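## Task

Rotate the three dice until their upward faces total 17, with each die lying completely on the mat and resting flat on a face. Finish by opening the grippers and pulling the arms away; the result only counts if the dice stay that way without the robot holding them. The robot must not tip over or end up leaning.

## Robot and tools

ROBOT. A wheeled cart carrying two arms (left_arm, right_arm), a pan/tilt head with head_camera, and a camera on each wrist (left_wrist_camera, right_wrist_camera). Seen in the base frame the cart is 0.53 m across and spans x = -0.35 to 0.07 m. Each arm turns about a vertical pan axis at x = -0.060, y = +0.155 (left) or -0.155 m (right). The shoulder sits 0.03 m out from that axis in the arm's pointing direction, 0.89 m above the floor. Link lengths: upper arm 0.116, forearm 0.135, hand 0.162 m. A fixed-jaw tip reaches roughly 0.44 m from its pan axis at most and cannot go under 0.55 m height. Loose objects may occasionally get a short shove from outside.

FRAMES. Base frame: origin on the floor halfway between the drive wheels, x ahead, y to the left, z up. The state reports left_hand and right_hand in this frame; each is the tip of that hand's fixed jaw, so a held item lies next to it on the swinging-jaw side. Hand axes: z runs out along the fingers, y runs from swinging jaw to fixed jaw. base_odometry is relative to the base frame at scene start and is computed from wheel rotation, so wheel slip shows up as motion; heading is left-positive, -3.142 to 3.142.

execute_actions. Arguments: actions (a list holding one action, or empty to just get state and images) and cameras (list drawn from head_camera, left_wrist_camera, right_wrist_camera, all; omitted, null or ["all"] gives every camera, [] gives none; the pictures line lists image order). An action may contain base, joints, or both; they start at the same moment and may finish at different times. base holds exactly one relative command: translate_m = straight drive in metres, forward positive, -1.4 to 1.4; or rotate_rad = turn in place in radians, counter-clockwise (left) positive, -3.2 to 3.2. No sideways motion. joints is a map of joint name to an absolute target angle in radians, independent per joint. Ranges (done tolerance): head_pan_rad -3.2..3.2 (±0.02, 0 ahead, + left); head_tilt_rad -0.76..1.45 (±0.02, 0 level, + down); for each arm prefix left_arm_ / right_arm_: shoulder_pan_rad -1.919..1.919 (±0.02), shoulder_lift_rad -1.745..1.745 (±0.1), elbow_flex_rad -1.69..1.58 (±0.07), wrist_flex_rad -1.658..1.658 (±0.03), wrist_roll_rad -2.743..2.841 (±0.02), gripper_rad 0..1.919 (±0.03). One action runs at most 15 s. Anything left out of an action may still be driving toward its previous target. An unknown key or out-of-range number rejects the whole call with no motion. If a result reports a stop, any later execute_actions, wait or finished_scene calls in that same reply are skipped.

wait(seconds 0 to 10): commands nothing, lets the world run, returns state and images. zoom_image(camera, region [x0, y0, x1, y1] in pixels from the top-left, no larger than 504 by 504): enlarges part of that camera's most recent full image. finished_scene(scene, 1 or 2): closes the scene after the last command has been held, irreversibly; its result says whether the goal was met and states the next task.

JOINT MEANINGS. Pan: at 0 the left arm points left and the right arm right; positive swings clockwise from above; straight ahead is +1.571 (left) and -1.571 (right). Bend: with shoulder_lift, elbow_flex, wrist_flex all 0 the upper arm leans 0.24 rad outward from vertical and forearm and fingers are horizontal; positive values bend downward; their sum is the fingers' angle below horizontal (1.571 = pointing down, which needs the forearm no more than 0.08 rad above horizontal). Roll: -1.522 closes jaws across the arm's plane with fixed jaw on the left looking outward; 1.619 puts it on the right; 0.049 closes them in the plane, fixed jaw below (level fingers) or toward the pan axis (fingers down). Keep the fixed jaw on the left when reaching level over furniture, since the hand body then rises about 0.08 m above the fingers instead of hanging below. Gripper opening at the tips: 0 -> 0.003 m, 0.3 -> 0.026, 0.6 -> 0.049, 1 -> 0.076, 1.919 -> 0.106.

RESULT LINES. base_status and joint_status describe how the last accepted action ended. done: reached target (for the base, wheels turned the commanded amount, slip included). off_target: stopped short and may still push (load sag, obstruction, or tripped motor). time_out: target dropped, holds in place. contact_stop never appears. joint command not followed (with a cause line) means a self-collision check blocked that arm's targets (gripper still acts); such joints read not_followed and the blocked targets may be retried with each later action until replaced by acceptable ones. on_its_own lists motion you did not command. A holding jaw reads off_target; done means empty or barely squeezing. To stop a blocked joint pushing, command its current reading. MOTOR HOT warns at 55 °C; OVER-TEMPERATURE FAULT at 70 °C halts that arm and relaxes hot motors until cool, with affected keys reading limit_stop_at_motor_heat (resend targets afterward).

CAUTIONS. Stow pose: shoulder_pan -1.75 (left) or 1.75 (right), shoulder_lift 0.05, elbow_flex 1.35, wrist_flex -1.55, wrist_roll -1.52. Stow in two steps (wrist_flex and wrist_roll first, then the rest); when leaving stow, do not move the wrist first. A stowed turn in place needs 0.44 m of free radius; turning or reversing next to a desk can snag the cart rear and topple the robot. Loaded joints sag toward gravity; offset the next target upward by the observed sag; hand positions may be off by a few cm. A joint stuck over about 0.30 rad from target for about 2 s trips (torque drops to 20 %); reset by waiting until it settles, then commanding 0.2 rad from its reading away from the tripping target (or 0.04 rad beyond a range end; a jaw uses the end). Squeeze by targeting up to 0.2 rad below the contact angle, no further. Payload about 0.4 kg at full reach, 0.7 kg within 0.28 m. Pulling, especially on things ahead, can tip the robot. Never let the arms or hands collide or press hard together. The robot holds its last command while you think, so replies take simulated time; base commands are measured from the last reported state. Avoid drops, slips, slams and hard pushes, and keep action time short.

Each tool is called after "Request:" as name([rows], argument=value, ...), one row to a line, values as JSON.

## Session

Request:
execute_actions(actions=[])

Scene clock: 0.00 s.
base_odometry: x=+0.000 y=+0.000 heading=+0.000 (m, m, rad; odometry frame)
base_status: not commanded
joint_positions: head_pan_rad=-0.009 head_tilt_rad=+0.023 left_arm_shoulder_pan_rad=-1.751 left_arm_shoulder_lift_rad=+0.004 left_arm_elbow_flex_rad=+1.355 left_arm_wrist_flex_rad=-1.508 left_arm_wrist_roll_rad=-1.538 left_arm_gripper_rad=+1.920 right_arm_shoulder_pan_rad=+1.748 right_arm_shoulder_lift_rad=+0.030 right_arm_elbow_flex_rad=+1.351 right_arm_wrist_flex_rad=-1.605 right_arm_wrist_roll_rad=-1.514 right_arm_gripper_rad=+1.920
joint_status: not commanded
left_hand: x=-0.3056 y=+0.1024 z=+0.8994 quat_wxyz=(-0.074, -0.650, -0.054, +0.754) (m; base frame)
right_hand: x=-0.3064 y=-0.1187 z=+0.9097 quat_wxyz=(-0.072, +0.621, -0.053, -0.779) (m; base frame)
pictures: head_camera, left_wrist_camera, right_wrist_camera
Images, in order (width x height): head_camera 644x476, left_wrist_camera 644x476, right_wrist_camera 644x476.

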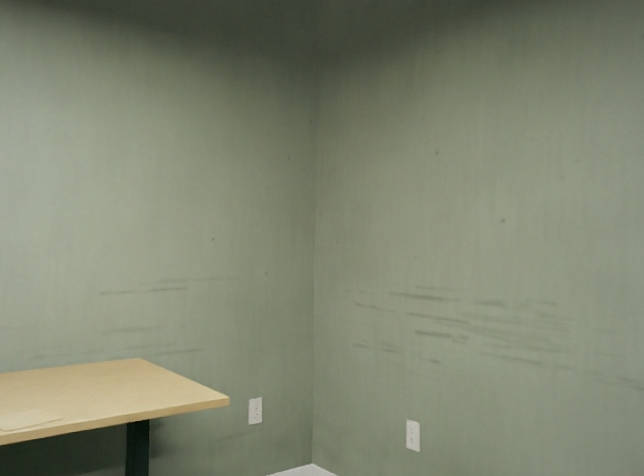

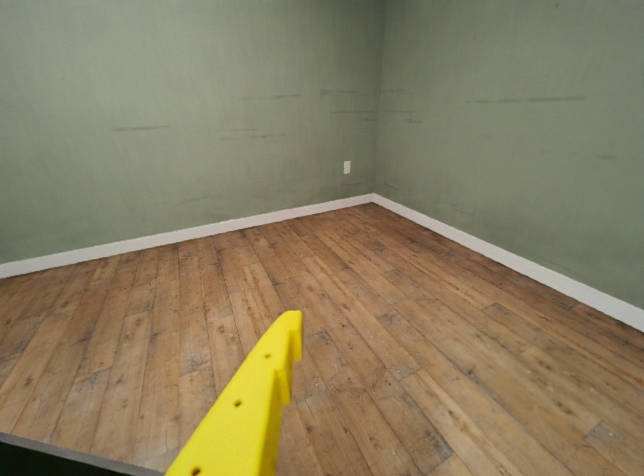

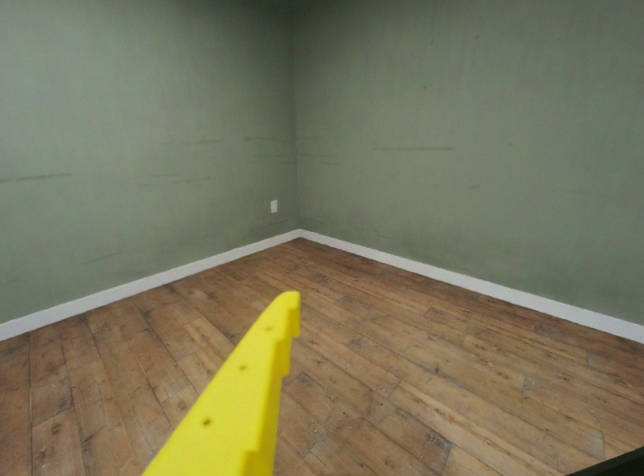

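Request:
execute_actions([
  {"joints": {"head_pan_rad": 0.6, "head_tilt_rad": 0.4}},
], cameras=["head_camera"])

Scene clock: 3.27 s.
base_odometry: x=+0.000 y=+0.000 heading=+0.000 (m, m, rad; odometry frame)
base_status: not commanded
joint_positions: head_pan_rad=+0.590 head_tilt_rad=+0.393 left_arm_shoulder_pan_rad=-1.751 left_arm_shoulder_lift_rad=+0.004 left_arm_elbow_flex_rad=+1.355 left_arm_wrist_flex_rad=-1.508 left_arm_wrist_roll_rad=-1.538 left_arm_gripper_rad=+1.920 right_arm_shoulder_pan_rad=+1.748 right_arm_shoulder_lift_rad=+0.030 right_arm_elbow_flex_rad=+1.351 right_arm_wrist_flex_rad=-1.605 right_arm_wrist_roll_rad=-1.514 right_arm_gripper_rad=+1.920
joint_status: all done
left_hand: x=-0.3056 y=+0.1024 z=+0.8994 quat_wxyz=(-0.074, -0.650, -0.054, +0.754) (m; base frame)
right_hand: x=-0.3064 y=-0.1187 z=+0.9097 quat_wxyz=(-0.072, +0.621, -0.053, -0.779) (m; base frame)
pictures: head_camera
Images, in order (width x height): head_camera 644x476.

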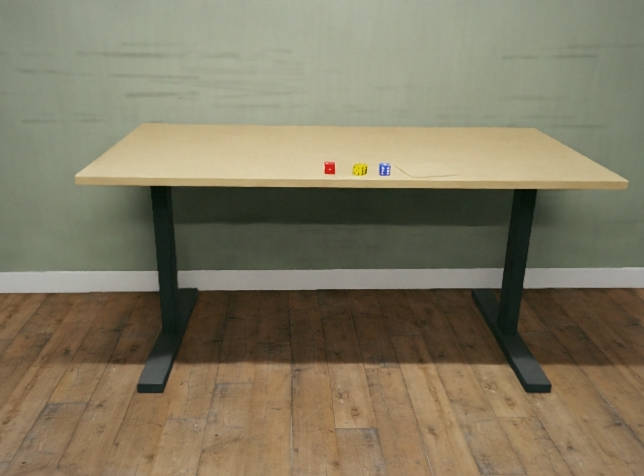

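Request:
execute_actions([
  {"base": {"rotate_rad": 0.44}, "joints": {"head_pan_rad": 0.15, "head_tilt_rad": 0.5}},
], cameras=[])

Request:
execute_actions([
  {"base": {"translate_m": 1.0}, "joints": {"head_tilt_rad": 0.8}},
], cameras=["head_camera"])

Scene clock: 10.73 s.
base_odometry: x=+0.000 y=+0.000 heading=+0.439 (m, m, rad; odometry frame)
base_status: done
joint_positions: head_pan_rad=+0.160 head_tilt_rad=+0.494 left_arm_shoulder_pan_rad=-1.751 left_arm_shoulder_lift_rad=+0.004 left_arm_elbow_flex_rad=+1.355 left_arm_wrist_flex_rad=-1.508 left_arm_wrist_roll_rad=-1.538 left_arm_gripper_rad=+1.920 right_arm_shoulder_pan_rad=+1.748 right_arm_shoulder_lift_rad=+0.030 right_arm_elbow_flex_rad=+1.351 right_arm_wrist_flex_rad=-1.607 right_arm_wrist_roll_rad=-1.514 right_arm_gripper_rad=+1.920
joint_status: all done
left_hand: x=-0.3056 y=+0.1024 z=+0.8994 quat_wxyz=(-0.074, -0.650, -0.054, +0.754) (m; base frame)
right_hand: x=-0.3063 y=-0.1187 z=+0.9099 quat_wxyz=(-0.072, +0.621, -0.053, -0.779) (m; base frame)
pictures: none
No camera images: the call's "cameras" was empty. Leave "cameras" out to get every camera's image.

Scene clock: 16.57 s.
base_odometry: x=+0.904 y=+0.426 heading=+0.438 (m, m, rad; odometry frame)
base_status: done
joint_positions: head_pan_rad=+0.160 head_tilt_rad=+0.795 left_arm_shoulder_pan_rad=-1.751 left_arm_shoulder_lift_rad=+0.004 left_arm_elbow_flex_rad=+1.355 left_arm_wrist_flex_rad=-1.508 left_arm_wrist_roll_rad=-1.538 left_arm_gripper_rad=+1.920 right_arm_shoulder_pan_rad=+1.748 right_arm_shoulder_lift_rad=+0.030 right_arm_elbow_flex_rad=+1.351 right_arm_wrist_flex_rad=-1.605 right_arm_wrist_roll_rad=-1.514 right_arm_gripper_rad=+1.920
joint_status: all done
left_hand: x=-0.3056 y=+0.1024 z=+0.8994 quat_wxyz=(-0.074, -0.650, -0.054, +0.754) (m; base frame)
right_hand: x=-0.3064 y=-0.1187 z=+0.9097 quat_wxyz=(-0.072, +0.621, -0.053, -0.779) (m; base frame)
pictures: head_camera
Images, in order (width x height): head_camera 644x476.

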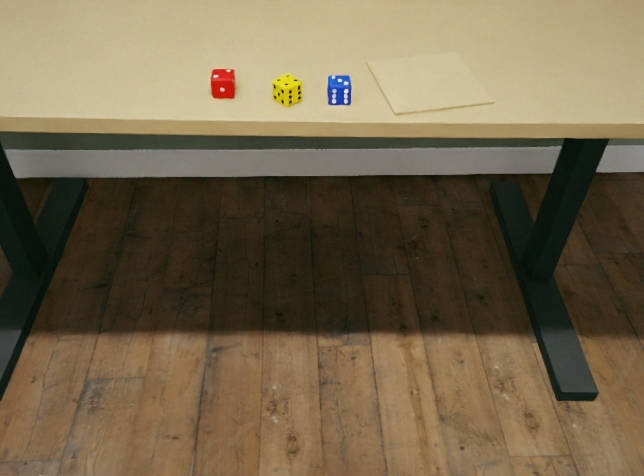

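Request:
zoom_image(camera="head_camera", region=[190, 50, 370, 120])

Region (190, 50, 370, 120) of head_camera's 644x476 image, scaled by 2.800.

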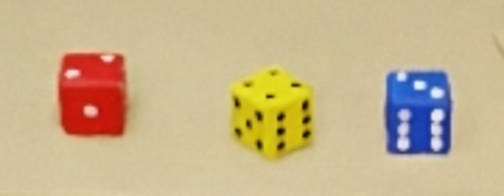

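Request:
execute_actions([
  {"base": {"translate_m": 0.5}, "joints": {"head_tilt_rad": 1.1}},
], cameras=[])

Request:
execute_actions([
  {"base": {"rotate_rad": 0.15}, "joints": {"head_pan_rad": 0.0}},
], cameras=["head_camera"])

Scene clock: 26.03 s.
base_odometry: x=+1.358 y=+0.637 heading=+0.436 (m, m, rad; odometry frame)
base_status: done
joint_positions: head_pan_rad=+0.160 head_tilt_rad=+1.095 left_arm_shoulder_pan_rad=-1.751 left_arm_shoulder_lift_rad=+0.004 left_arm_elbow_flex_rad=+1.355 left_arm_wrist_flex_rad=-1.508 left_arm_wrist_roll_rad=-1.538 left_arm_gripper_rad=+1.920 right_arm_shoulder_pan_rad=+1.748 right_arm_shoulder_lift_rad=+0.030 right_arm_elbow_flex_rad=+1.351 right_arm_wrist_flex_rad=-1.605 right_arm_wrist_roll_rad=-1.514 right_arm_gripper_rad=+1.920
joint_status: all done
left_hand: x=-0.3056 y=+0.1024 z=+0.8994 quat_wxyz=(-0.074, -0.650, -0.054, +0.754) (m; base frame)
right_hand: x=-0.3064 y=-0.1187 z=+0.9097 quat_wxyz=(-0.072, +0.621, -0.053, -0.779) (m; base frame)
pictures: none
No camera images: the call's "cameras" was empty. Leave "cameras" out to get every camera's image.

Scene clock: 26.90 s.
base_odometry: x=+1.358 y=+0.637 heading=+0.586 (m, m, rad; odometry frame)
base_status: done
joint_positions: head_pan_rad=+0.010 head_tilt_rad=+1.095 left_arm_shoulder_pan_rad=-1.751 left_arm_shoulder_lift_rad=+0.004 left_arm_elbow_flex_rad=+1.355 left_arm_wrist_flex_rad=-1.508 left_arm_wrist_roll_rad=-1.538 left_arm_gripper_rad=+1.920 right_arm_shoulder_pan_rad=+1.748 right_arm_shoulder_lift_rad=+0.030 right_arm_elbow_flex_rad=+1.351 right_arm_wrist_flex_rad=-1.605 right_arm_wrist_roll_rad=-1.514 right_arm_gripper_rad=+1.920
joint_status: all done
left_hand: x=-0.3056 y=+0.1024 z=+0.8994 quat_wxyz=(-0.074, -0.650, -0.054, +0.754) (m; base frame)
right_hand: x=-0.3064 y=-0.1187 z=+0.9097 quat_wxyz=(-0.072, +0.621, -0.053, -0.779) (m; base frame)
pictures: head_camera
Images, in order (width x height): head_camera 644x476.

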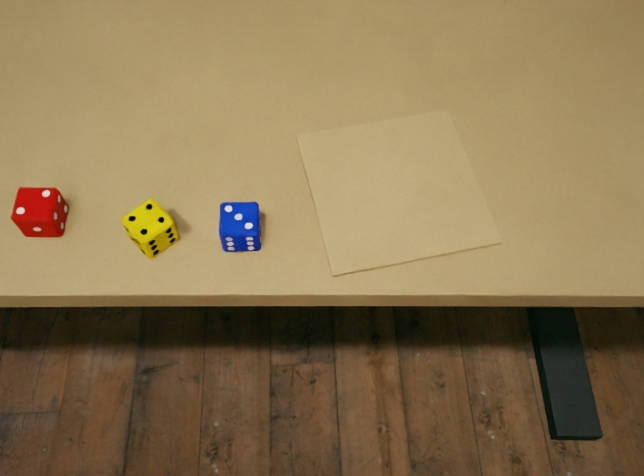

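Request:
execute_actions([
  {"base": {"translate_m": -0.03}, "joints": {"left_arm_shoulder_pan_rad": 1.4, "left_arm_shoulder_lift_rad": 0.0, "left_arm_elbow_flex_rad": 0.6}},
], cameras=[])

Request:
execute_actions([
  {"base": {"rotate_rad": -0.45}, "joints": {"head_pan_rad": 0.6, "head_tilt_rad": 1.1, "left_arm_shoulder_pan_rad": 1.70, "left_arm_shoulder_lift_rad": 0.42, "left_arm_elbow_flex_rad": -0.3, "left_arm_wrist_flex_rad": 1.42, "left_arm_wrist_roll_rad": 1.94, "left_arm_gripper_rad": 1.1}},
], cameras=["head_camera", "left_wrist_camera"])

Scene clock: 50.13 s.
base_odometry: x=+1.333 y=+0.621 heading=+0.588 (m, m, rad; odometry frame)
base_status: done
joint_positions: head_pan_rad=+0.010 head_tilt_rad=+1.095 left_arm_shoulder_pan_rad=+1.391 left_arm_shoulder_lift_rad=+0.007 left_arm_elbow_flex_rad=+0.636 left_arm_wrist_flex_rad=-1.508 left_arm_wrist_roll_rad=-1.538 left_arm_gripper_rad=+1.920 right_arm_shoulder_pan_rad=+1.748 right_arm_shoulder_lift_rad=+0.030 right_arm_elbow_flex_rad=+1.351 right_arm_wrist_flex_rad=-1.605 right_arm_wrist_roll_rad=-1.514 right_arm_gripper_rad=+1.920
joint_status: all done
left_hand: x=+0.2086 y=+0.2118 z=+1.0518 quat_wxyz=(+0.934, -0.028, +0.344, +0.092) (m; base frame)
right_hand: x=-0.3064 y=-0.1187 z=+0.9097 quat_wxyz=(-0.072, +0.621, -0.053, -0.779) (m; base frame)
pictures: none
No camera images: the call's "cameras" was empty. Leave "cameras" out to get every camera's image.

Scene clock: 53.57 s.
base_odometry: x=+1.333 y=+0.621 heading=+0.139 (m, m, rad; odometry frame)
base_status: done
joint_positions: head_pan_rad=+0.590 head_tilt_rad=+1.095 left_arm_shoulder_pan_rad=+1.691 left_arm_shoulder_lift_rad=+0.440 left_arm_elbow_flex_rad=-0.266 left_arm_wrist_flex_rad=+1.411 left_arm_wrist_roll_rad=+1.932 left_arm_gripper_rad=+1.108 right_arm_shoulder_pan_rad=+1.748 right_arm_shoulder_lift_rad=+0.030 right_arm_elbow_flex_rad=+1.351 right_arm_wrist_flex_rad=-1.605 right_arm_wrist_roll_rad=-1.514 right_arm_gripper_rad=+1.920
joint_status: all done
left_hand: x=+0.1753 y=+0.1188 z=+0.8052 quat_wxyz=(+0.001, -0.995, -0.096, +0.007) (m; base frame)
right_hand: x=-0.3064 y=-0.1187 z=+0.9097 quat_wxyz=(-0.072, +0.621, -0.053, -0.779) (m; base frame)
pictures: head_camera, left_wrist_camera
Images, in order (width x height): head_camera 644x476, left_wrist_camera 644x476.

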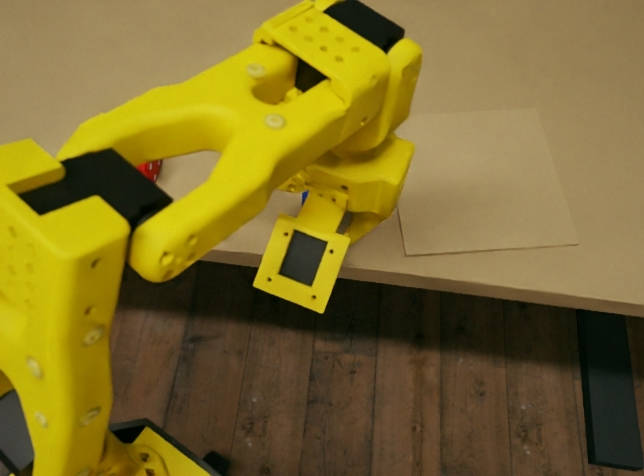

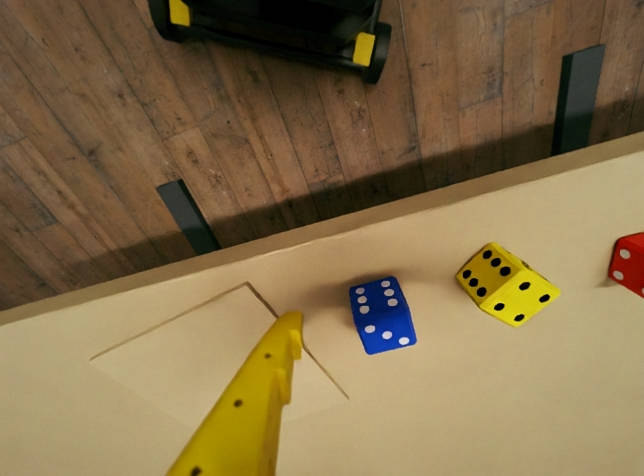

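Request:
execute_actions([
  {"joints": {"left_arm_shoulder_pan_rad": 1.58, "left_arm_shoulder_lift_rad": 0.48, "left_arm_elbow_flex_rad": -0.2, "left_arm_wrist_flex_rad": 1.27}},
], cameras=["left_wrist_camera"])

Scene clock: 59.07 s.
base_odometry: x=+1.333 y=+0.621 heading=+0.139 (m, m, rad; odometry frame)
base_status: not commanded
joint_positions: head_pan_rad=+0.590 head_tilt_rad=+1.095 left_arm_shoulder_pan_rad=+1.590 left_arm_shoulder_lift_rad=+0.493 left_arm_elbow_flex_rad=-0.197 left_arm_wrist_flex_rad=+1.277 left_arm_wrist_roll_rad=+1.932 left_arm_gripper_rad=+1.108 right_arm_shoulder_pan_rad=+1.748 right_arm_shoulder_lift_rad=+0.030 right_arm_elbow_flex_rad=+1.351 right_arm_wrist_flex_rad=-1.605 right_arm_wrist_roll_rad=-1.514 right_arm_gripper_rad=+1.920
joint_status: all done
left_hand: x=+0.1809 y=+0.1427 z=+0.7849 quat_wxyz=(+0.000, -0.989, -0.146, +0.001) (m; base frame)
right_hand: x=-0.3064 y=-0.1187 z=+0.9097 quat_wxyz=(-0.072, +0.621, -0.053, -0.779) (m; base frame)
pictures: left_wrist_camera
Images, in order (width x height): left_wrist_camera 644x476.

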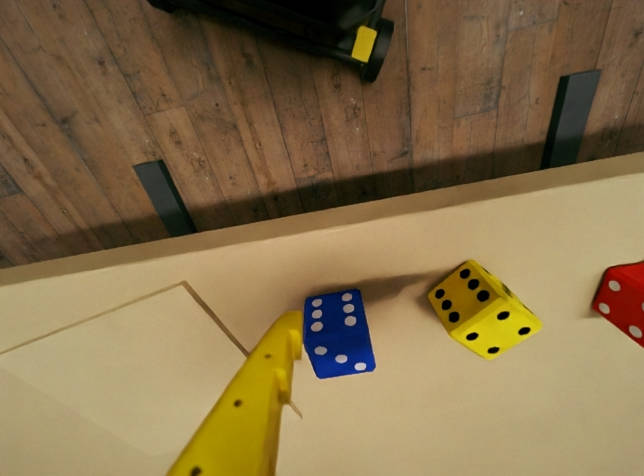

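Request:
execute_actions([
  {"joints": {"left_arm_shoulder_lift_rad": 0.77, "left_arm_elbow_flex_rad": -0.41, "left_arm_wrist_flex_rad": 1.19}},
], cameras=["left_wrist_camera"])

Scene clock: 64.20 s.
base_odometry: x=+1.333 y=+0.621 heading=+0.139 (m, m, rad; odometry frame)
base_status: not commanded
joint_positions: head_pan_rad=+0.590 head_tilt_rad=+1.095 left_arm_shoulder_pan_rad=+1.590 left_arm_shoulder_lift_rad=+0.785 left_arm_elbow_flex_rad=-0.378 left_arm_wrist_flex_rad=+1.196 left_arm_wrist_roll_rad=+1.932 left_arm_gripper_rad=+1.108 right_arm_shoulder_pan_rad=+1.748 right_arm_shoulder_lift_rad=+0.030 right_arm_elbow_flex_rad=+1.351 right_arm_wrist_flex_rad=-1.605 right_arm_wrist_roll_rad=-1.514 right_arm_gripper_rad=+1.920
joint_status: all done
left_hand: x=+0.1931 y=+0.1425 z=+0.7447 quat_wxyz=(+0.003, -0.989, -0.146, +0.016) (m; base frame)
right_hand: x=-0.3064 y=-0.1187 z=+0.9097 quat_wxyz=(-0.072, +0.621, -0.053, -0.779) (m; base frame)
pictures: left_wrist_camera
Images, in order (width x height): left_wrist_camera 644x476.

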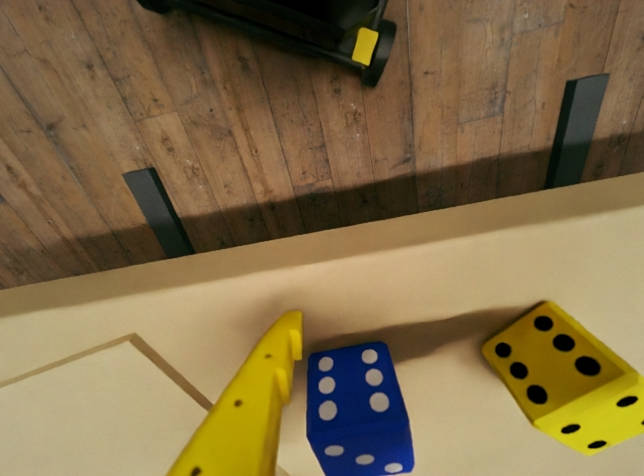

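Request:
execute_actions([
  {"joints": {"left_arm_shoulder_lift_rad": 1.04, "left_arm_elbow_flex_rad": -0.92, "left_arm_wrist_flex_rad": 1.43}},
], cameras=["left_wrist_camera"])

Scene clock: 68.33 s.
base_odometry: x=+1.333 y=+0.621 heading=+0.139 (m, m, rad; odometry frame)
base_status: not commanded
joint_positions: head_pan_rad=+0.590 head_tilt_rad=+1.095 left_arm_shoulder_pan_rad=+1.589 left_arm_shoulder_lift_rad=+1.060 left_arm_elbow_flex_rad=-0.886 left_arm_wrist_flex_rad=+1.425 left_arm_wrist_roll_rad=+1.932 left_arm_gripper_rad=+1.108 right_arm_shoulder_pan_rad=+1.748 right_arm_shoulder_lift_rad=+0.030 right_arm_elbow_flex_rad=+1.351 right_arm_wrist_flex_rad=-1.605 right_arm_wrist_roll_rad=-1.514 right_arm_gripper_rad=+1.920
joint_status: all done
left_hand: x=+0.2141 y=+0.1425 z=+0.7460 quat_wxyz=(+0.002, -0.989, -0.147, +0.013) (m; base frame)
right_hand: x=-0.3064 y=-0.1187 z=+0.9097 quat_wxyz=(-0.072, +0.621, -0.053, -0.779) (m; base frame)
pictures: left_wrist_camera
Images, in order (width x height): left_wrist_camera 644x476.

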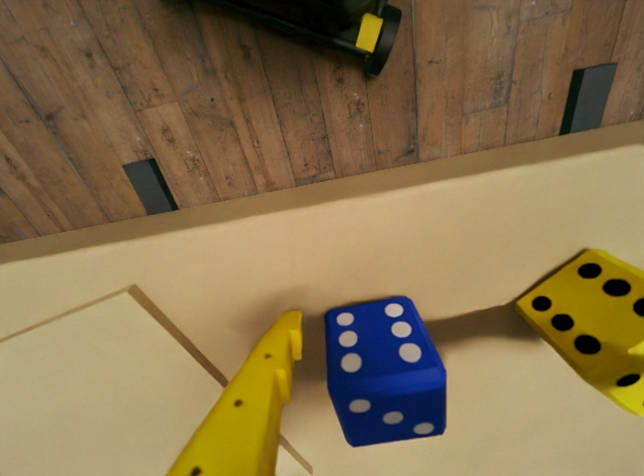

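Request:
execute_actions([
  {"joints": {"left_arm_gripper_rad": 0.2}},
], cameras=["left_wrist_camera"])

Scene clock: 71.20 s.
base_odometry: x=+1.333 y=+0.621 heading=+0.139 (m, m, rad; odometry frame)
base_status: not commanded
joint_positions: head_pan_rad=+0.590 head_tilt_rad=+1.095 left_arm_shoulder_pan_rad=+1.589 left_arm_shoulder_lift_rad=+1.060 left_arm_elbow_flex_rad=-0.886 left_arm_wrist_flex_rad=+1.425 left_arm_wrist_roll_rad=+1.932 left_arm_gripper_rad=+0.209 right_arm_shoulder_pan_rad=+1.748 right_arm_shoulder_lift_rad=+0.030 right_arm_elbow_flex_rad=+1.351 right_arm_wrist_flex_rad=-1.607 right_arm_wrist_roll_rad=-1.514 right_arm_gripper_rad=+1.920
joint_status: all done
left_hand: x=+0.2141 y=+0.1425 z=+0.7460 quat_wxyz=(+0.002, -0.989, -0.147, +0.013) (m; base frame)
right_hand: x=-0.3063 y=-0.1187 z=+0.9099 quat_wxyz=(-0.072, +0.621, -0.053, -0.779) (m; base frame)
pictures: left_wrist_camera
Images, in order (width x height): left_wrist_camera 644x476.

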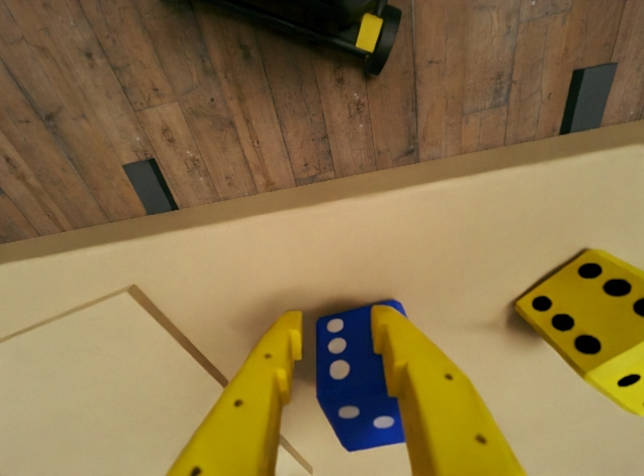

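Request:
execute_actions([
  {"base": {"translate_m": 0.05}, "joints": {"left_arm_gripper_rad": 1.1}},
], cameras=["left_wrist_camera"])

Scene clock: 82.03 s.
base_odometry: x=+1.382 y=+0.627 heading=+0.137 (m, m, rad; odometry frame)
base_status: done
joint_positions: head_pan_rad=+0.590 head_tilt_rad=+1.095 left_arm_shoulder_pan_rad=+1.589 left_arm_shoulder_lift_rad=+1.060 left_arm_elbow_flex_rad=-0.888 left_arm_wrist_flex_rad=+1.425 left_arm_wrist_roll_rad=+1.932 left_arm_gripper_rad=+1.090 right_arm_shoulder_pan_rad=+1.748 right_arm_shoulder_lift_rad=+0.030 right_arm_elbow_flex_rad=+1.351 right_arm_wrist_flex_rad=-1.605 right_arm_wrist_roll_rad=-1.514 right_arm_gripper_rad=+1.920
joint_status: all done
left_hand: x=+0.2144 y=+0.1425 z=+0.7462 quat_wxyz=(+0.002, -0.989, -0.147, +0.013) (m; base frame)
right_hand: x=-0.3064 y=-0.1187 z=+0.9097 quat_wxyz=(-0.072, +0.621, -0.053, -0.779) (m; base frame)
pictures: left_wrist_camera
Images, in order (width x height): left_wrist_camera 644x476.

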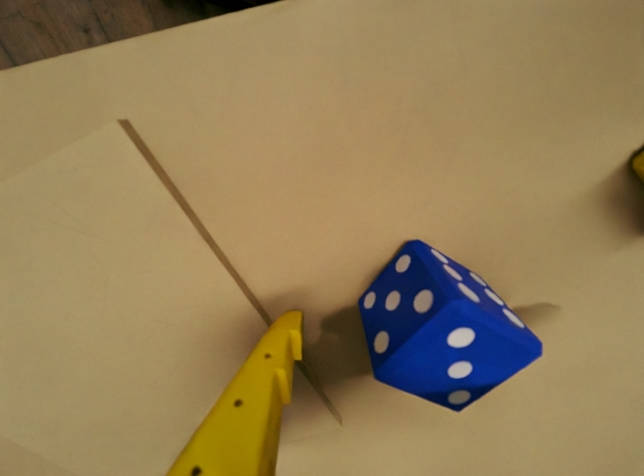

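Request:
execute_actions([
  {"joints": {"left_arm_shoulder_lift_rad": 0.8, "left_arm_wrist_flex_rad": 1.65, "left_arm_wrist_roll_rad": 1.23}},
], cameras=["left_wrist_camera", "head_camera"])

Scene clock: 90.77 s.
base_odometry: x=+1.382 y=+0.627 heading=+0.137 (m, m, rad; odometry frame)
base_status: not commanded
joint_positions: head_pan_rad=+0.590 head_tilt_rad=+1.095 left_arm_shoulder_pan_rad=+1.589 left_arm_shoulder_lift_rad=+0.852 left_arm_elbow_flex_rad=-0.888 left_arm_wrist_flex_rad=+1.616 left_arm_wrist_roll_rad=+1.237 left_arm_gripper_rad=+1.092 right_arm_shoulder_pan_rad=+1.748 right_arm_shoulder_lift_rad=+0.030 right_arm_elbow_flex_rad=+1.351 right_arm_wrist_flex_rad=-1.605 right_arm_wrist_roll_rad=-1.514 right_arm_gripper_rad=+1.920
joint_status: left_arm_wrist_flex_rad off_target (ended at +1.616, target +1.650); the others done
joint sent to its limit — the command would take left_arm_wrist_flex_rad past its upper limit, so that joint was sent only as far as its limit.
left_hand: x=+0.2036 y=+0.1427 z=+0.7964 quat_wxyz=(-0.001, -0.980, +0.199, +0.005) (m; base frame)
right_hand: x=-0.3064 y=-0.1187 z=+0.9097 quat_wxyz=(-0.072, +0.621, -0.053, -0.779) (m; base frame)
pictures: head_camera, left_wrist_camera
Images, in order (width x height): head_camera 644x476, left_wrist_camera 644x476.

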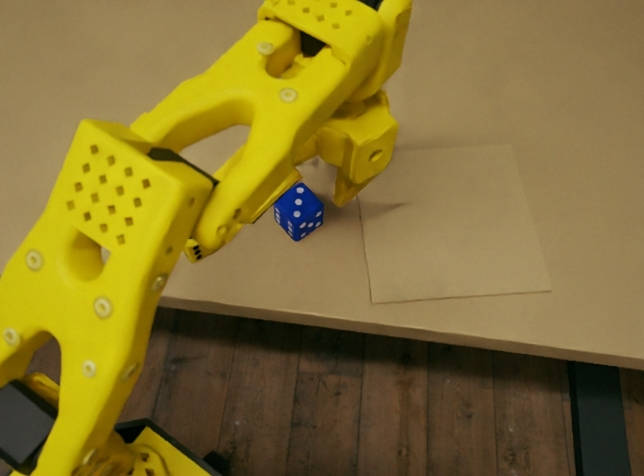

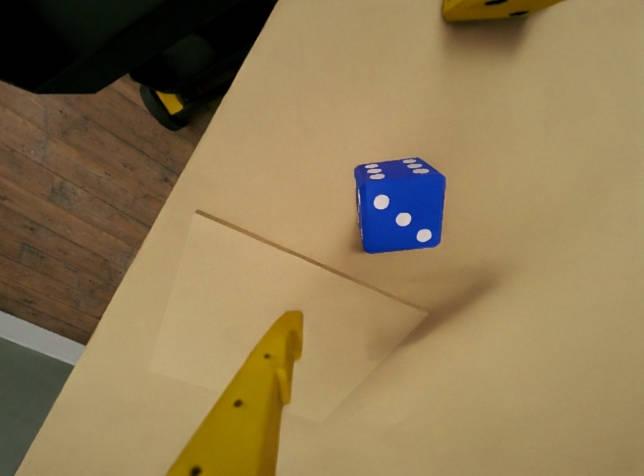

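Request:
execute_actions([
  {"joints": {"left_arm_shoulder_pan_rad": 1.47, "left_arm_shoulder_lift_rad": 0.62, "left_arm_elbow_flex_rad": -0.41, "left_arm_wrist_flex_rad": 1.34}},
], cameras=[])

Request:
execute_actions([
  {"joints": {"left_arm_shoulder_lift_rad": 0.77, "left_arm_wrist_flex_rad": 1.19}},
], cameras=["left_wrist_camera"])

Scene clock: 97.67 s.
base_odometry: x=+1.382 y=+0.627 heading=+0.137 (m, m, rad; odometry frame)
base_status: not commanded
joint_positions: head_pan_rad=+0.590 head_tilt_rad=+1.095 left_arm_shoulder_pan_rad=+1.480 left_arm_shoulder_lift_rad=+0.668 left_arm_elbow_flex_rad=-0.407 left_arm_wrist_flex_rad=+1.346 left_arm_wrist_roll_rad=+1.237 left_arm_gripper_rad=+1.092 right_arm_shoulder_pan_rad=+1.748 right_arm_shoulder_lift_rad=+0.030 right_arm_elbow_flex_rad=+1.351 right_arm_wrist_flex_rad=-1.607 right_arm_wrist_roll_rad=-1.514 right_arm_gripper_rad=+1.920
joint_status: all done
left_hand: x=+0.1849 y=+0.1698 z=+0.7749 quat_wxyz=(-0.004, -0.989, +0.145, +0.018) (m; base frame)
right_hand: x=-0.3063 y=-0.1187 z=+0.9099 quat_wxyz=(-0.072, +0.621, -0.053, -0.779) (m; base frame)
pictures: none
No camera images: the call's "cameras" was empty. Leave "cameras" out to get every camera's image.

Scene clock: 98.50 s.
base_odometry: x=+1.382 y=+0.627 heading=+0.137 (m, m, rad; odometry frame)
base_status: not commanded
joint_positions: head_pan_rad=+0.590 head_tilt_rad=+1.095 left_arm_shoulder_pan_rad=+1.480 left_arm_shoulder_lift_rad=+0.785 left_arm_elbow_flex_rad=-0.407 left_arm_wrist_flex_rad=+1.196 left_arm_wrist_roll_rad=+1.237 left_arm_gripper_rad=+1.092 right_arm_shoulder_pan_rad=+1.748 right_arm_shoulder_lift_rad=+0.030 right_arm_elbow_flex_rad=+1.351 right_arm_wrist_flex_rad=-1.607 right_arm_wrist_roll_rad=-1.514 right_arm_gripper_rad=+1.920
joint_status: all done
left_hand: x=+0.1936 y=+0.1705 z=+0.7484 quat_wxyz=(+0.000, -0.989, +0.145, +0.001) (m; base frame)
right_hand: x=-0.3063 y=-0.1187 z=+0.9099 quat_wxyz=(-0.072, +0.621, -0.053, -0.779) (m; base frame)
pictures: left_wrist_camera
Images, in order (width x height): left_wrist_camera 644x476.

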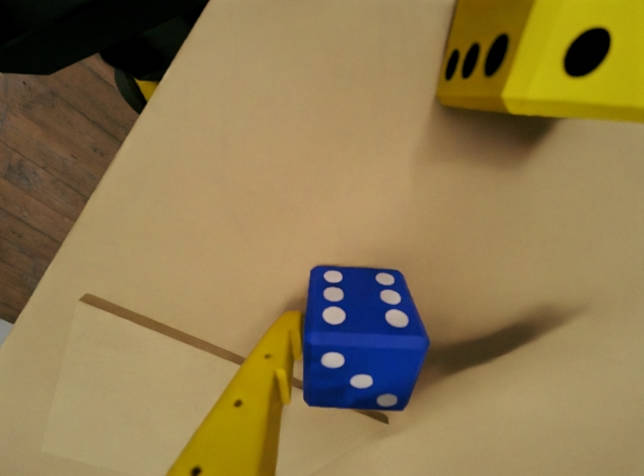

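Request:
execute_actions([
  {"joints": {"left_arm_gripper_rad": 0.2}},
], cameras=[])

Scene clock: 102.23 s.
base_odometry: x=+1.382 y=+0.627 heading=+0.137 (m, m, rad; odometry frame)
base_status: not commanded
joint_positions: head_pan_rad=+0.590 head_tilt_rad=+1.095 left_arm_shoulder_pan_rad=+1.480 left_arm_shoulder_lift_rad=+0.785 left_arm_elbow_flex_rad=-0.407 left_arm_wrist_flex_rad=+1.196 left_arm_wrist_roll_rad=+1.237 left_arm_gripper_rad=+0.366 right_arm_shoulder_pan_rad=+1.748 right_arm_shoulder_lift_rad=+0.030 right_arm_elbow_flex_rad=+1.351 right_arm_wrist_flex_rad=-1.605 right_arm_wrist_roll_rad=-1.514 right_arm_gripper_rad=+1.920
joint_status: left_arm_gripper_rad off_target (ended at +0.366, target +0.200)
left_hand: x=+0.1936 y=+0.1705 z=+0.7484 quat_wxyz=(+0.000, -0.989, +0.145, +0.001) (m; base frame)
right_hand: x=-0.3064 y=-0.1187 z=+0.9097 quat_wxyz=(-0.072, +0.621, -0.053, -0.779) (m; base frame)
pictures: none
No camera images: the call's "cameras" was empty. Leave "cameras" out to get every camera's image.

Request:
execute_actions([
  {"joints": {"left_arm_shoulder_lift_rad": 0.4, "left_arm_wrist_roll_rad": -1.52, "left_arm_wrist_flex_rad": 0.2, "left_arm_shoulder_pan_rad": 1.88}},
], cameras=[])

Request:
execute_actions([
  {"joints": {"left_arm_shoulder_lift_rad": 0.95, "left_arm_elbow_flex_rad": -0.22, "left_arm_wrist_flex_rad": -0.73, "head_pan_rad": 0.4}},
], cameras=["head_camera", "left_wrist_camera"])

Scene clock: 108.90 s.
base_odometry: x=+1.382 y=+0.627 heading=+0.137 (m, m, rad; odometry frame)
base_status: not commanded
joint_positions: head_pan_rad=+0.590 head_tilt_rad=+1.095 left_arm_shoulder_pan_rad=+1.871 left_arm_shoulder_lift_rad=+0.457 left_arm_elbow_flex_rad=-0.401 left_arm_wrist_flex_rad=+0.217 left_arm_wrist_roll_rad=-1.513 left_arm_gripper_rad=+0.366 right_arm_shoulder_pan_rad=+1.748 right_arm_shoulder_lift_rad=+0.030 right_arm_elbow_flex_rad=+1.351 right_arm_wrist_flex_rad=-1.607 right_arm_wrist_roll_rad=-1.514 right_arm_gripper_rad=+1.920
joint_status: all done
left_hand: x=+0.3193 y=+0.0457 z=+0.9369 quat_wxyz=(+0.597, +0.115, +0.788, -0.093) (m; base frame)
right_hand: x=-0.3063 y=-0.1187 z=+0.9099 quat_wxyz=(-0.072, +0.621, -0.053, -0.779) (m; base frame)
pictures: none
No camera images: the call's "cameras" was empty. Leave "cameras" out to get every camera's image.

Scene clock: 110.33 s.
base_odometry: x=+1.382 y=+0.627 heading=+0.137 (m, m, rad; odometry frame)
base_status: not commanded
joint_positions: head_pan_rad=+0.410 head_tilt_rad=+1.095 left_arm_shoulder_pan_rad=+1.871 left_arm_shoulder_lift_rad=+0.974 left_arm_elbow_flex_rad=-0.211 left_arm_wrist_flex_rad=-0.712 left_arm_wrist_roll_rad=-1.513 left_arm_gripper_rad=+0.366 right_arm_shoulder_pan_rad=+1.748 right_arm_shoulder_lift_rad=+0.030 right_arm_elbow_flex_rad=+1.351 right_arm_wrist_flex_rad=-1.605 right_arm_wrist_roll_rad=-1.514 right_arm_gripper_rad=+1.920
joint_status: all done
left_hand: x=+0.3251 y=+0.0439 z=+0.8364 quat_wxyz=(+0.681, +0.105, +0.717, -0.106) (m; base frame)
right_hand: x=-0.3064 y=-0.1187 z=+0.9097 quat_wxyz=(-0.072, +0.621, -0.053, -0.779) (m; base frame)
pictures: head_camera, left_wrist_camera
Images, in order (width x height): head_camera 644x476, left_wrist_camera 644x476.

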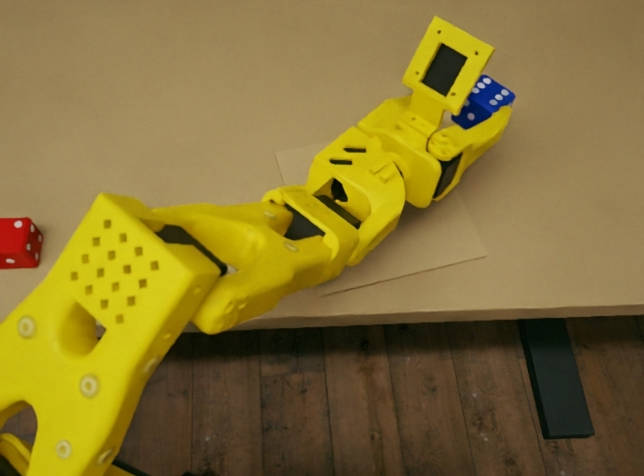

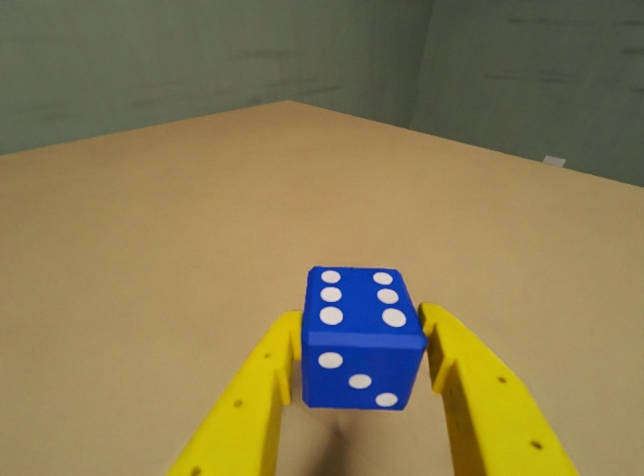

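Request:
execute_actions([
  {"joints": {"left_arm_shoulder_lift_rad": 1.0, "left_arm_elbow_flex_rad": 0.12, "left_arm_wrist_flex_rad": -0.96}},
], cameras=["head_camera"])

Scene clock: 114.17 s.
base_odometry: x=+1.382 y=+0.627 heading=+0.137 (m, m, rad; odometry frame)
base_status: not commanded
joint_positions: head_pan_rad=+0.410 head_tilt_rad=+1.095 left_arm_shoulder_pan_rad=+1.871 left_arm_shoulder_lift_rad=+1.023 left_arm_elbow_flex_rad=+0.122 left_arm_wrist_flex_rad=-0.942 left_arm_wrist_roll_rad=-1.513 left_arm_gripper_rad=+0.366 right_arm_shoulder_pan_rad=+1.748 right_arm_shoulder_lift_rad=+0.030 right_arm_elbow_flex_rad=+1.351 right_arm_wrist_flex_rad=-1.605 right_arm_wrist_roll_rad=-1.514 right_arm_gripper_rad=+1.920
joint_status: all done
left_hand: x=+0.2850 y=+0.0563 z=+0.7756 quat_wxyz=(+0.625, +0.112, +0.767, -0.097) (m; base frame)
right_hand: x=-0.3064 y=-0.1187 z=+0.9097 quat_wxyz=(-0.072, +0.621, -0.053, -0.779) (m; base frame)
pictures: head_camera
Images, in order (width x height): head_camera 644x476.

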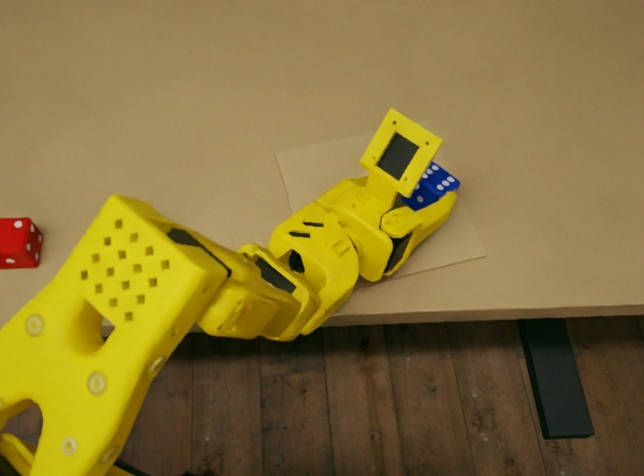

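Request:
execute_actions([
  {"joints": {"left_arm_shoulder_pan_rad": 1.82, "left_arm_shoulder_lift_rad": 1.08}},
], cameras=["head_camera"])

Scene clock: 118.00 s.
base_odometry: x=+1.382 y=+0.627 heading=+0.137 (m, m, rad; odometry frame)
base_status: not commanded
joint_positions: head_pan_rad=+0.410 head_tilt_rad=+1.095 left_arm_shoulder_pan_rad=+1.848 left_arm_shoulder_lift_rad=+1.069 left_arm_elbow_flex_rad=+0.120 left_arm_wrist_flex_rad=-0.961 left_arm_wrist_roll_rad=-1.513 left_arm_gripper_rad=+0.365 right_arm_shoulder_pan_rad=+1.748 right_arm_shoulder_lift_rad=+0.030 right_arm_elbow_flex_rad=+1.351 right_arm_wrist_flex_rad=-1.605 right_arm_wrist_roll_rad=-1.514 right_arm_gripper_rad=+1.920
joint_status: left_arm_shoulder_pan_rad off_target (ended at +1.847, target +1.820); the others done
left_hand: x=+0.2826 y=+0.0656 z=+0.7638 quat_wxyz=(+0.616, +0.105, +0.776, -0.089) (m; base frame)
right_hand: x=-0.3064 y=-0.1187 z=+0.9097 quat_wxyz=(-0.072, +0.621, -0.053, -0.779) (m; base frame)
pictures: head_camera
Images, in order (width x height): head_camera 644x476.

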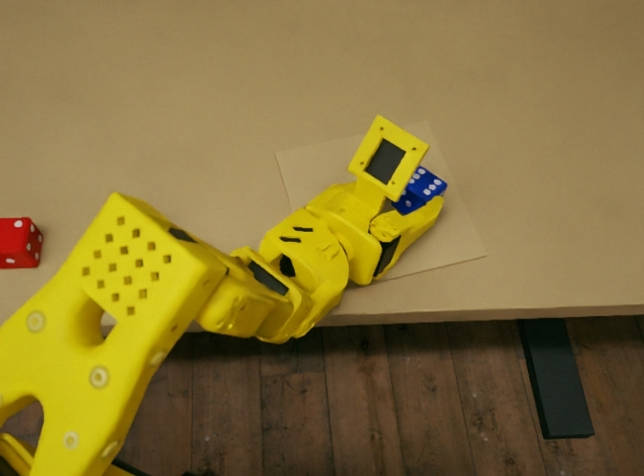

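Request:
execute_actions([
  {"joints": {"left_arm_gripper_rad": 0.8, "left_arm_shoulder_pan_rad": 1.848, "left_arm_shoulder_lift_rad": 1.069}},
], cameras=[])

Request:
execute_actions([
  {"joints": {"left_arm_shoulder_lift_rad": 0.5, "head_pan_rad": 0.7}},
], cameras=["head_camera"])

Scene clock: 121.97 s.
base_odometry: x=+1.382 y=+0.627 heading=+0.137 (m, m, rad; odometry frame)
base_status: not commanded
joint_positions: head_pan_rad=+0.410 head_tilt_rad=+1.095 left_arm_shoulder_pan_rad=+1.848 left_arm_shoulder_lift_rad=+1.084 left_arm_elbow_flex_rad=+0.120 left_arm_wrist_flex_rad=-0.961 left_arm_wrist_roll_rad=-1.513 left_arm_gripper_rad=+0.790 right_arm_shoulder_pan_rad=+1.748 right_arm_shoulder_lift_rad=+0.030 right_arm_elbow_flex_rad=+1.351 right_arm_wrist_flex_rad=-1.605 right_arm_wrist_roll_rad=-1.514 right_arm_gripper_rad=+1.920
joint_status: all done
left_hand: x=+0.2806 y=+0.0662 z=+0.7588 quat_wxyz=(+0.610, +0.105, +0.781, -0.088) (m; base frame)
right_hand: x=-0.3064 y=-0.1187 z=+0.9097 quat_wxyz=(-0.072, +0.621, -0.053, -0.779) (m; base frame)
pictures: none
No camera images: the call's "cameras" was empty. Leave "cameras" out to get every camera's image.

Scene clock: 123.13 s.
base_odometry: x=+1.382 y=+0.627 heading=+0.137 (m, m, rad; odometry frame)
base_status: not commanded
joint_positions: head_pan_rad=+0.690 head_tilt_rad=+1.095 left_arm_shoulder_pan_rad=+1.848 left_arm_shoulder_lift_rad=+0.550 left_arm_elbow_flex_rad=+0.122 left_arm_wrist_flex_rad=-0.961 left_arm_wrist_roll_rad=-1.513 left_arm_gripper_rad=+0.792 right_arm_shoulder_pan_rad=+1.748 right_arm_shoulder_lift_rad=+0.030 right_arm_elbow_flex_rad=+1.351 right_arm_wrist_flex_rad=-1.605 right_arm_wrist_roll_rad=-1.514 right_arm_gripper_rad=+1.920
joint_status: all done
left_hand: x=+0.3037 y=+0.0596 z=+0.9408 quat_wxyz=(+0.793, +0.080, +0.593, -0.114) (m; base frame)
right_hand: x=-0.3064 y=-0.1187 z=+0.9097 quat_wxyz=(-0.072, +0.621, -0.053, -0.779) (m; base frame)
pictures: head_camera
Images, in order (width x height): head_camera 644x476.

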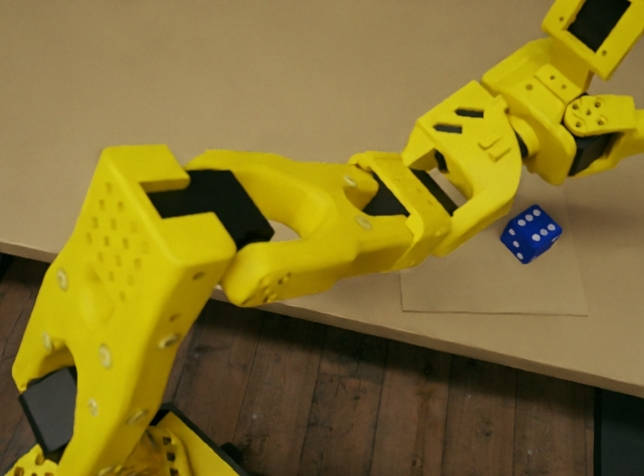

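Request:
execute_actions([
  {"joints": {"left_arm_shoulder_pan_rad": 1.2, "left_arm_shoulder_lift_rad": 0.5, "left_arm_elbow_flex_rad": -0.3, "left_arm_wrist_flex_rad": 1.37, "left_arm_wrist_roll_rad": 0.73, "left_arm_gripper_rad": 1.1}},
], cameras=["left_wrist_camera"])

Scene clock: 130.03 s.
base_odometry: x=+1.382 y=+0.627 heading=+0.137 (m, m, rad; odometry frame)
base_status: not commanded
joint_positions: head_pan_rad=+0.690 head_tilt_rad=+1.095 left_arm_shoulder_pan_rad=+1.208 left_arm_shoulder_lift_rad=+0.546 left_arm_elbow_flex_rad=-0.266 left_arm_wrist_flex_rad=+1.362 left_arm_wrist_roll_rad=+0.722 left_arm_gripper_rad=+1.092 right_arm_shoulder_pan_rad=+1.748 right_arm_shoulder_lift_rad=+0.030 right_arm_elbow_flex_rad=+1.351 right_arm_wrist_flex_rad=-1.605 right_arm_wrist_roll_rad=-1.514 right_arm_gripper_rad=+1.920
joint_status: all done
left_hand: x=+0.1537 y=+0.2304 z=+0.7838 quat_wxyz=(-0.021, -0.964, +0.264, +0.028) (m; base frame)
right_hand: x=-0.3064 y=-0.1187 z=+0.9097 quat_wxyz=(-0.072, +0.621, -0.053, -0.779) (m; base frame)
pictures: left_wrist_camera
Images, in order (width x height): left_wrist_camera 644x476.

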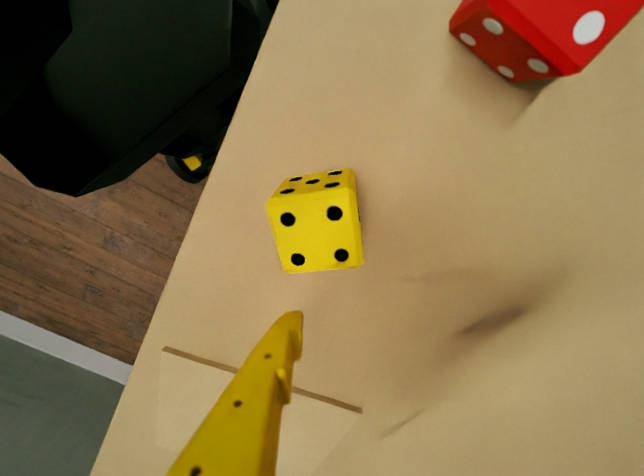

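Request:
execute_actions([
  {"joints": {"left_arm_shoulder_pan_rad": 1.17, "left_arm_shoulder_lift_rad": 0.34, "left_arm_elbow_flex_rad": 0.32, "left_arm_wrist_flex_rad": 0.89, "left_arm_wrist_roll_rad": 0.8}},
], cameras=["left_wrist_camera"])

Scene clock: 138.63 s.
base_odometry: x=+1.382 y=+0.627 heading=+0.137 (m, m, rad; odometry frame)
base_status: not commanded
joint_positions: head_pan_rad=+0.690 head_tilt_rad=+1.095 left_arm_shoulder_pan_rad=+1.179 left_arm_shoulder_lift_rad=+0.334 left_arm_elbow_flex_rad=+0.269 left_arm_wrist_flex_rad=+0.891 left_arm_wrist_roll_rad=+0.794 left_arm_gripper_rad=+1.092 right_arm_shoulder_pan_rad=+1.748 right_arm_shoulder_lift_rad=+0.030 right_arm_elbow_flex_rad=+1.351 right_arm_wrist_flex_rad=-1.605 right_arm_wrist_roll_rad=-1.514 right_arm_gripper_rad=+1.920
joint_status: all done
left_hand: x=+0.1405 y=+0.2316 z=+0.7585 quat_wxyz=(+0.022, -0.976, +0.215, -0.032) (m; base frame)
right_hand: x=-0.3064 y=-0.1187 z=+0.9097 quat_wxyz=(-0.072, +0.621, -0.053, -0.779) (m; base frame)
pictures: left_wrist_camera
Images, in order (width x height): left_wrist_camera 644x476.

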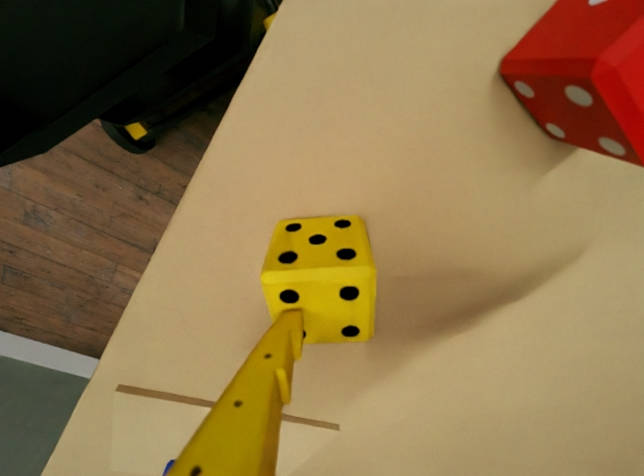

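Request:
execute_actions([
  {"joints": {"left_arm_shoulder_lift_rad": 0.15, "left_arm_wrist_flex_rad": 1.08}},
], cameras=[])

Request:
execute_actions([
  {"joints": {"left_arm_shoulder_pan_rad": 1.27}},
], cameras=[])

Request:
execute_actions([
  {"joints": {"left_arm_shoulder_lift_rad": 0.34, "left_arm_wrist_flex_rad": 0.89}},
], cameras=["left_wrist_camera"])

Scene clock: 146.33 s.
base_odometry: x=+1.382 y=+0.627 heading=+0.137 (m, m, rad; odometry frame)
base_status: not commanded
joint_positions: head_pan_rad=+0.690 head_tilt_rad=+1.095 left_arm_shoulder_pan_rad=+1.179 left_arm_shoulder_lift_rad=+0.187 left_arm_elbow_flex_rad=+0.323 left_arm_wrist_flex_rad=+1.072 left_arm_wrist_roll_rad=+0.794 left_arm_gripper_rad=+1.092 right_arm_shoulder_pan_rad=+1.748 right_arm_shoulder_lift_rad=+0.030 right_arm_elbow_flex_rad=+1.351 right_arm_wrist_flex_rad=-1.605 right_arm_wrist_roll_rad=-1.514 right_arm_gripper_rad=+1.920
joint_status: all done
left_hand: x=+0.1194 y=+0.2230 z=+0.7777 quat_wxyz=(-0.003, -0.977, +0.215, +0.004) (m; base frame)
right_hand: x=-0.3064 y=-0.1187 z=+0.9097 quat_wxyz=(-0.072, +0.621, -0.053, -0.779) (m; base frame)
pictures: none
No camera images: the call's "cameras" was empty. Leave "cameras" out to get every camera's image.

Scene clock: 147.07 s.
base_odometry: x=+1.382 y=+0.627 heading=+0.137 (m, m, rad; odometry frame)
base_status: not commanded
joint_positions: head_pan_rad=+0.690 head_tilt_rad=+1.095 left_arm_shoulder_pan_rad=+1.260 left_arm_shoulder_lift_rad=+0.187 left_arm_elbow_flex_rad=+0.323 left_arm_wrist_flex_rad=+1.072 left_arm_wrist_roll_rad=+0.794 left_arm_gripper_rad=+1.092 right_arm_shoulder_pan_rad=+1.748 right_arm_shoulder_lift_rad=+0.030 right_arm_elbow_flex_rad=+1.351 right_arm_wrist_flex_rad=-1.605 right_arm_wrist_roll_rad=-1.514 right_arm_gripper_rad=+1.920
joint_status: all done
left_hand: x=+0.1244 y=+0.2082 z=+0.7777 quat_wxyz=(-0.003, -0.967, +0.255, +0.004) (m; base frame)
right_hand: x=-0.3064 y=-0.1187 z=+0.9097 quat_wxyz=(-0.072, +0.621, -0.053, -0.779) (m; base frame)
pictures: none
No camera images: the call's "cameras" was empty. Leave "cameras" out to get every camera's image.

Scene clock: 147.93 s.
base_odometry: x=+1.382 y=+0.627 heading=+0.137 (m, m, rad; odometry frame)
base_status: not commanded
joint_positions: head_pan_rad=+0.690 head_tilt_rad=+1.095 left_arm_shoulder_pan_rad=+1.260 left_arm_shoulder_lift_rad=+0.348 left_arm_elbow_flex_rad=+0.323 left_arm_wrist_flex_rad=+0.897 left_arm_wrist_roll_rad=+0.794 left_arm_gripper_rad=+1.092 right_arm_shoulder_pan_rad=+1.748 right_arm_shoulder_lift_rad=+0.030 right_arm_elbow_flex_rad=+1.351 right_arm_wrist_flex_rad=-1.605 right_arm_wrist_roll_rad=-1.514 right_arm_gripper_rad=+1.920
joint_status: all done
left_hand: x=+0.1311 y=+0.2103 z=+0.7500 quat_wxyz=(+0.001, -0.967, +0.255, -0.001) (m; base frame)
right_hand: x=-0.3064 y=-0.1187 z=+0.9097 quat_wxyz=(-0.072, +0.621, -0.053, -0.779) (m; base frame)
pictures: left_wrist_camera
Images, in order (width x height): left_wrist_camera 644x476.

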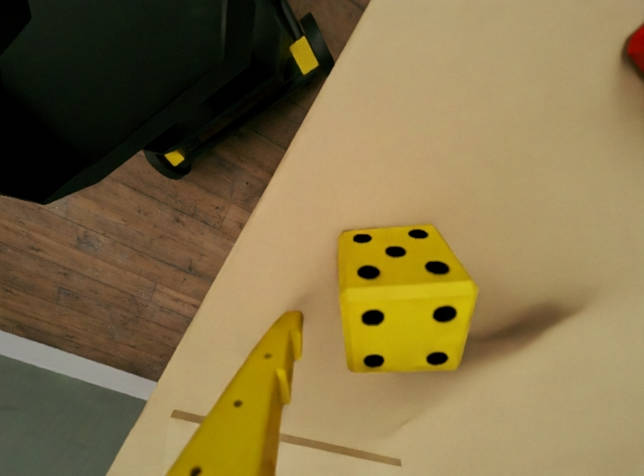

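Request:
execute_actions([
  {"joints": {"left_arm_gripper_rad": 0.2}},
], cameras=[])

Scene clock: 150.90 s.
base_odometry: x=+1.382 y=+0.627 heading=+0.137 (m, m, rad; odometry frame)
base_status: not commanded
joint_positions: head_pan_rad=+0.690 head_tilt_rad=+1.095 left_arm_shoulder_pan_rad=+1.260 left_arm_shoulder_lift_rad=+0.348 left_arm_elbow_flex_rad=+0.323 left_arm_wrist_flex_rad=+0.895 left_arm_wrist_roll_rad=+0.794 left_arm_gripper_rad=+0.365 right_arm_shoulder_pan_rad=+1.748 right_arm_shoulder_lift_rad=+0.030 right_arm_elbow_flex_rad=+1.351 right_arm_wrist_flex_rad=-1.605 right_arm_wrist_roll_rad=-1.514 right_arm_gripper_rad=+1.920
joint_status: left_arm_gripper_rad off_target (ended at +0.365, target +0.200)
left_hand: x=+0.1314 y=+0.2104 z=+0.7500 quat_wxyz=(+0.001, -0.967, +0.255, -0.002) (m; base frame)
right_hand: x=-0.3064 y=-0.1187 z=+0.9097 quat_wxyz=(-0.072, +0.621, -0.053, -0.779) (m; base frame)
pictures: none
No camera images: the call's "cameras" was empty. Leave "cameras" out to get every camera's image.


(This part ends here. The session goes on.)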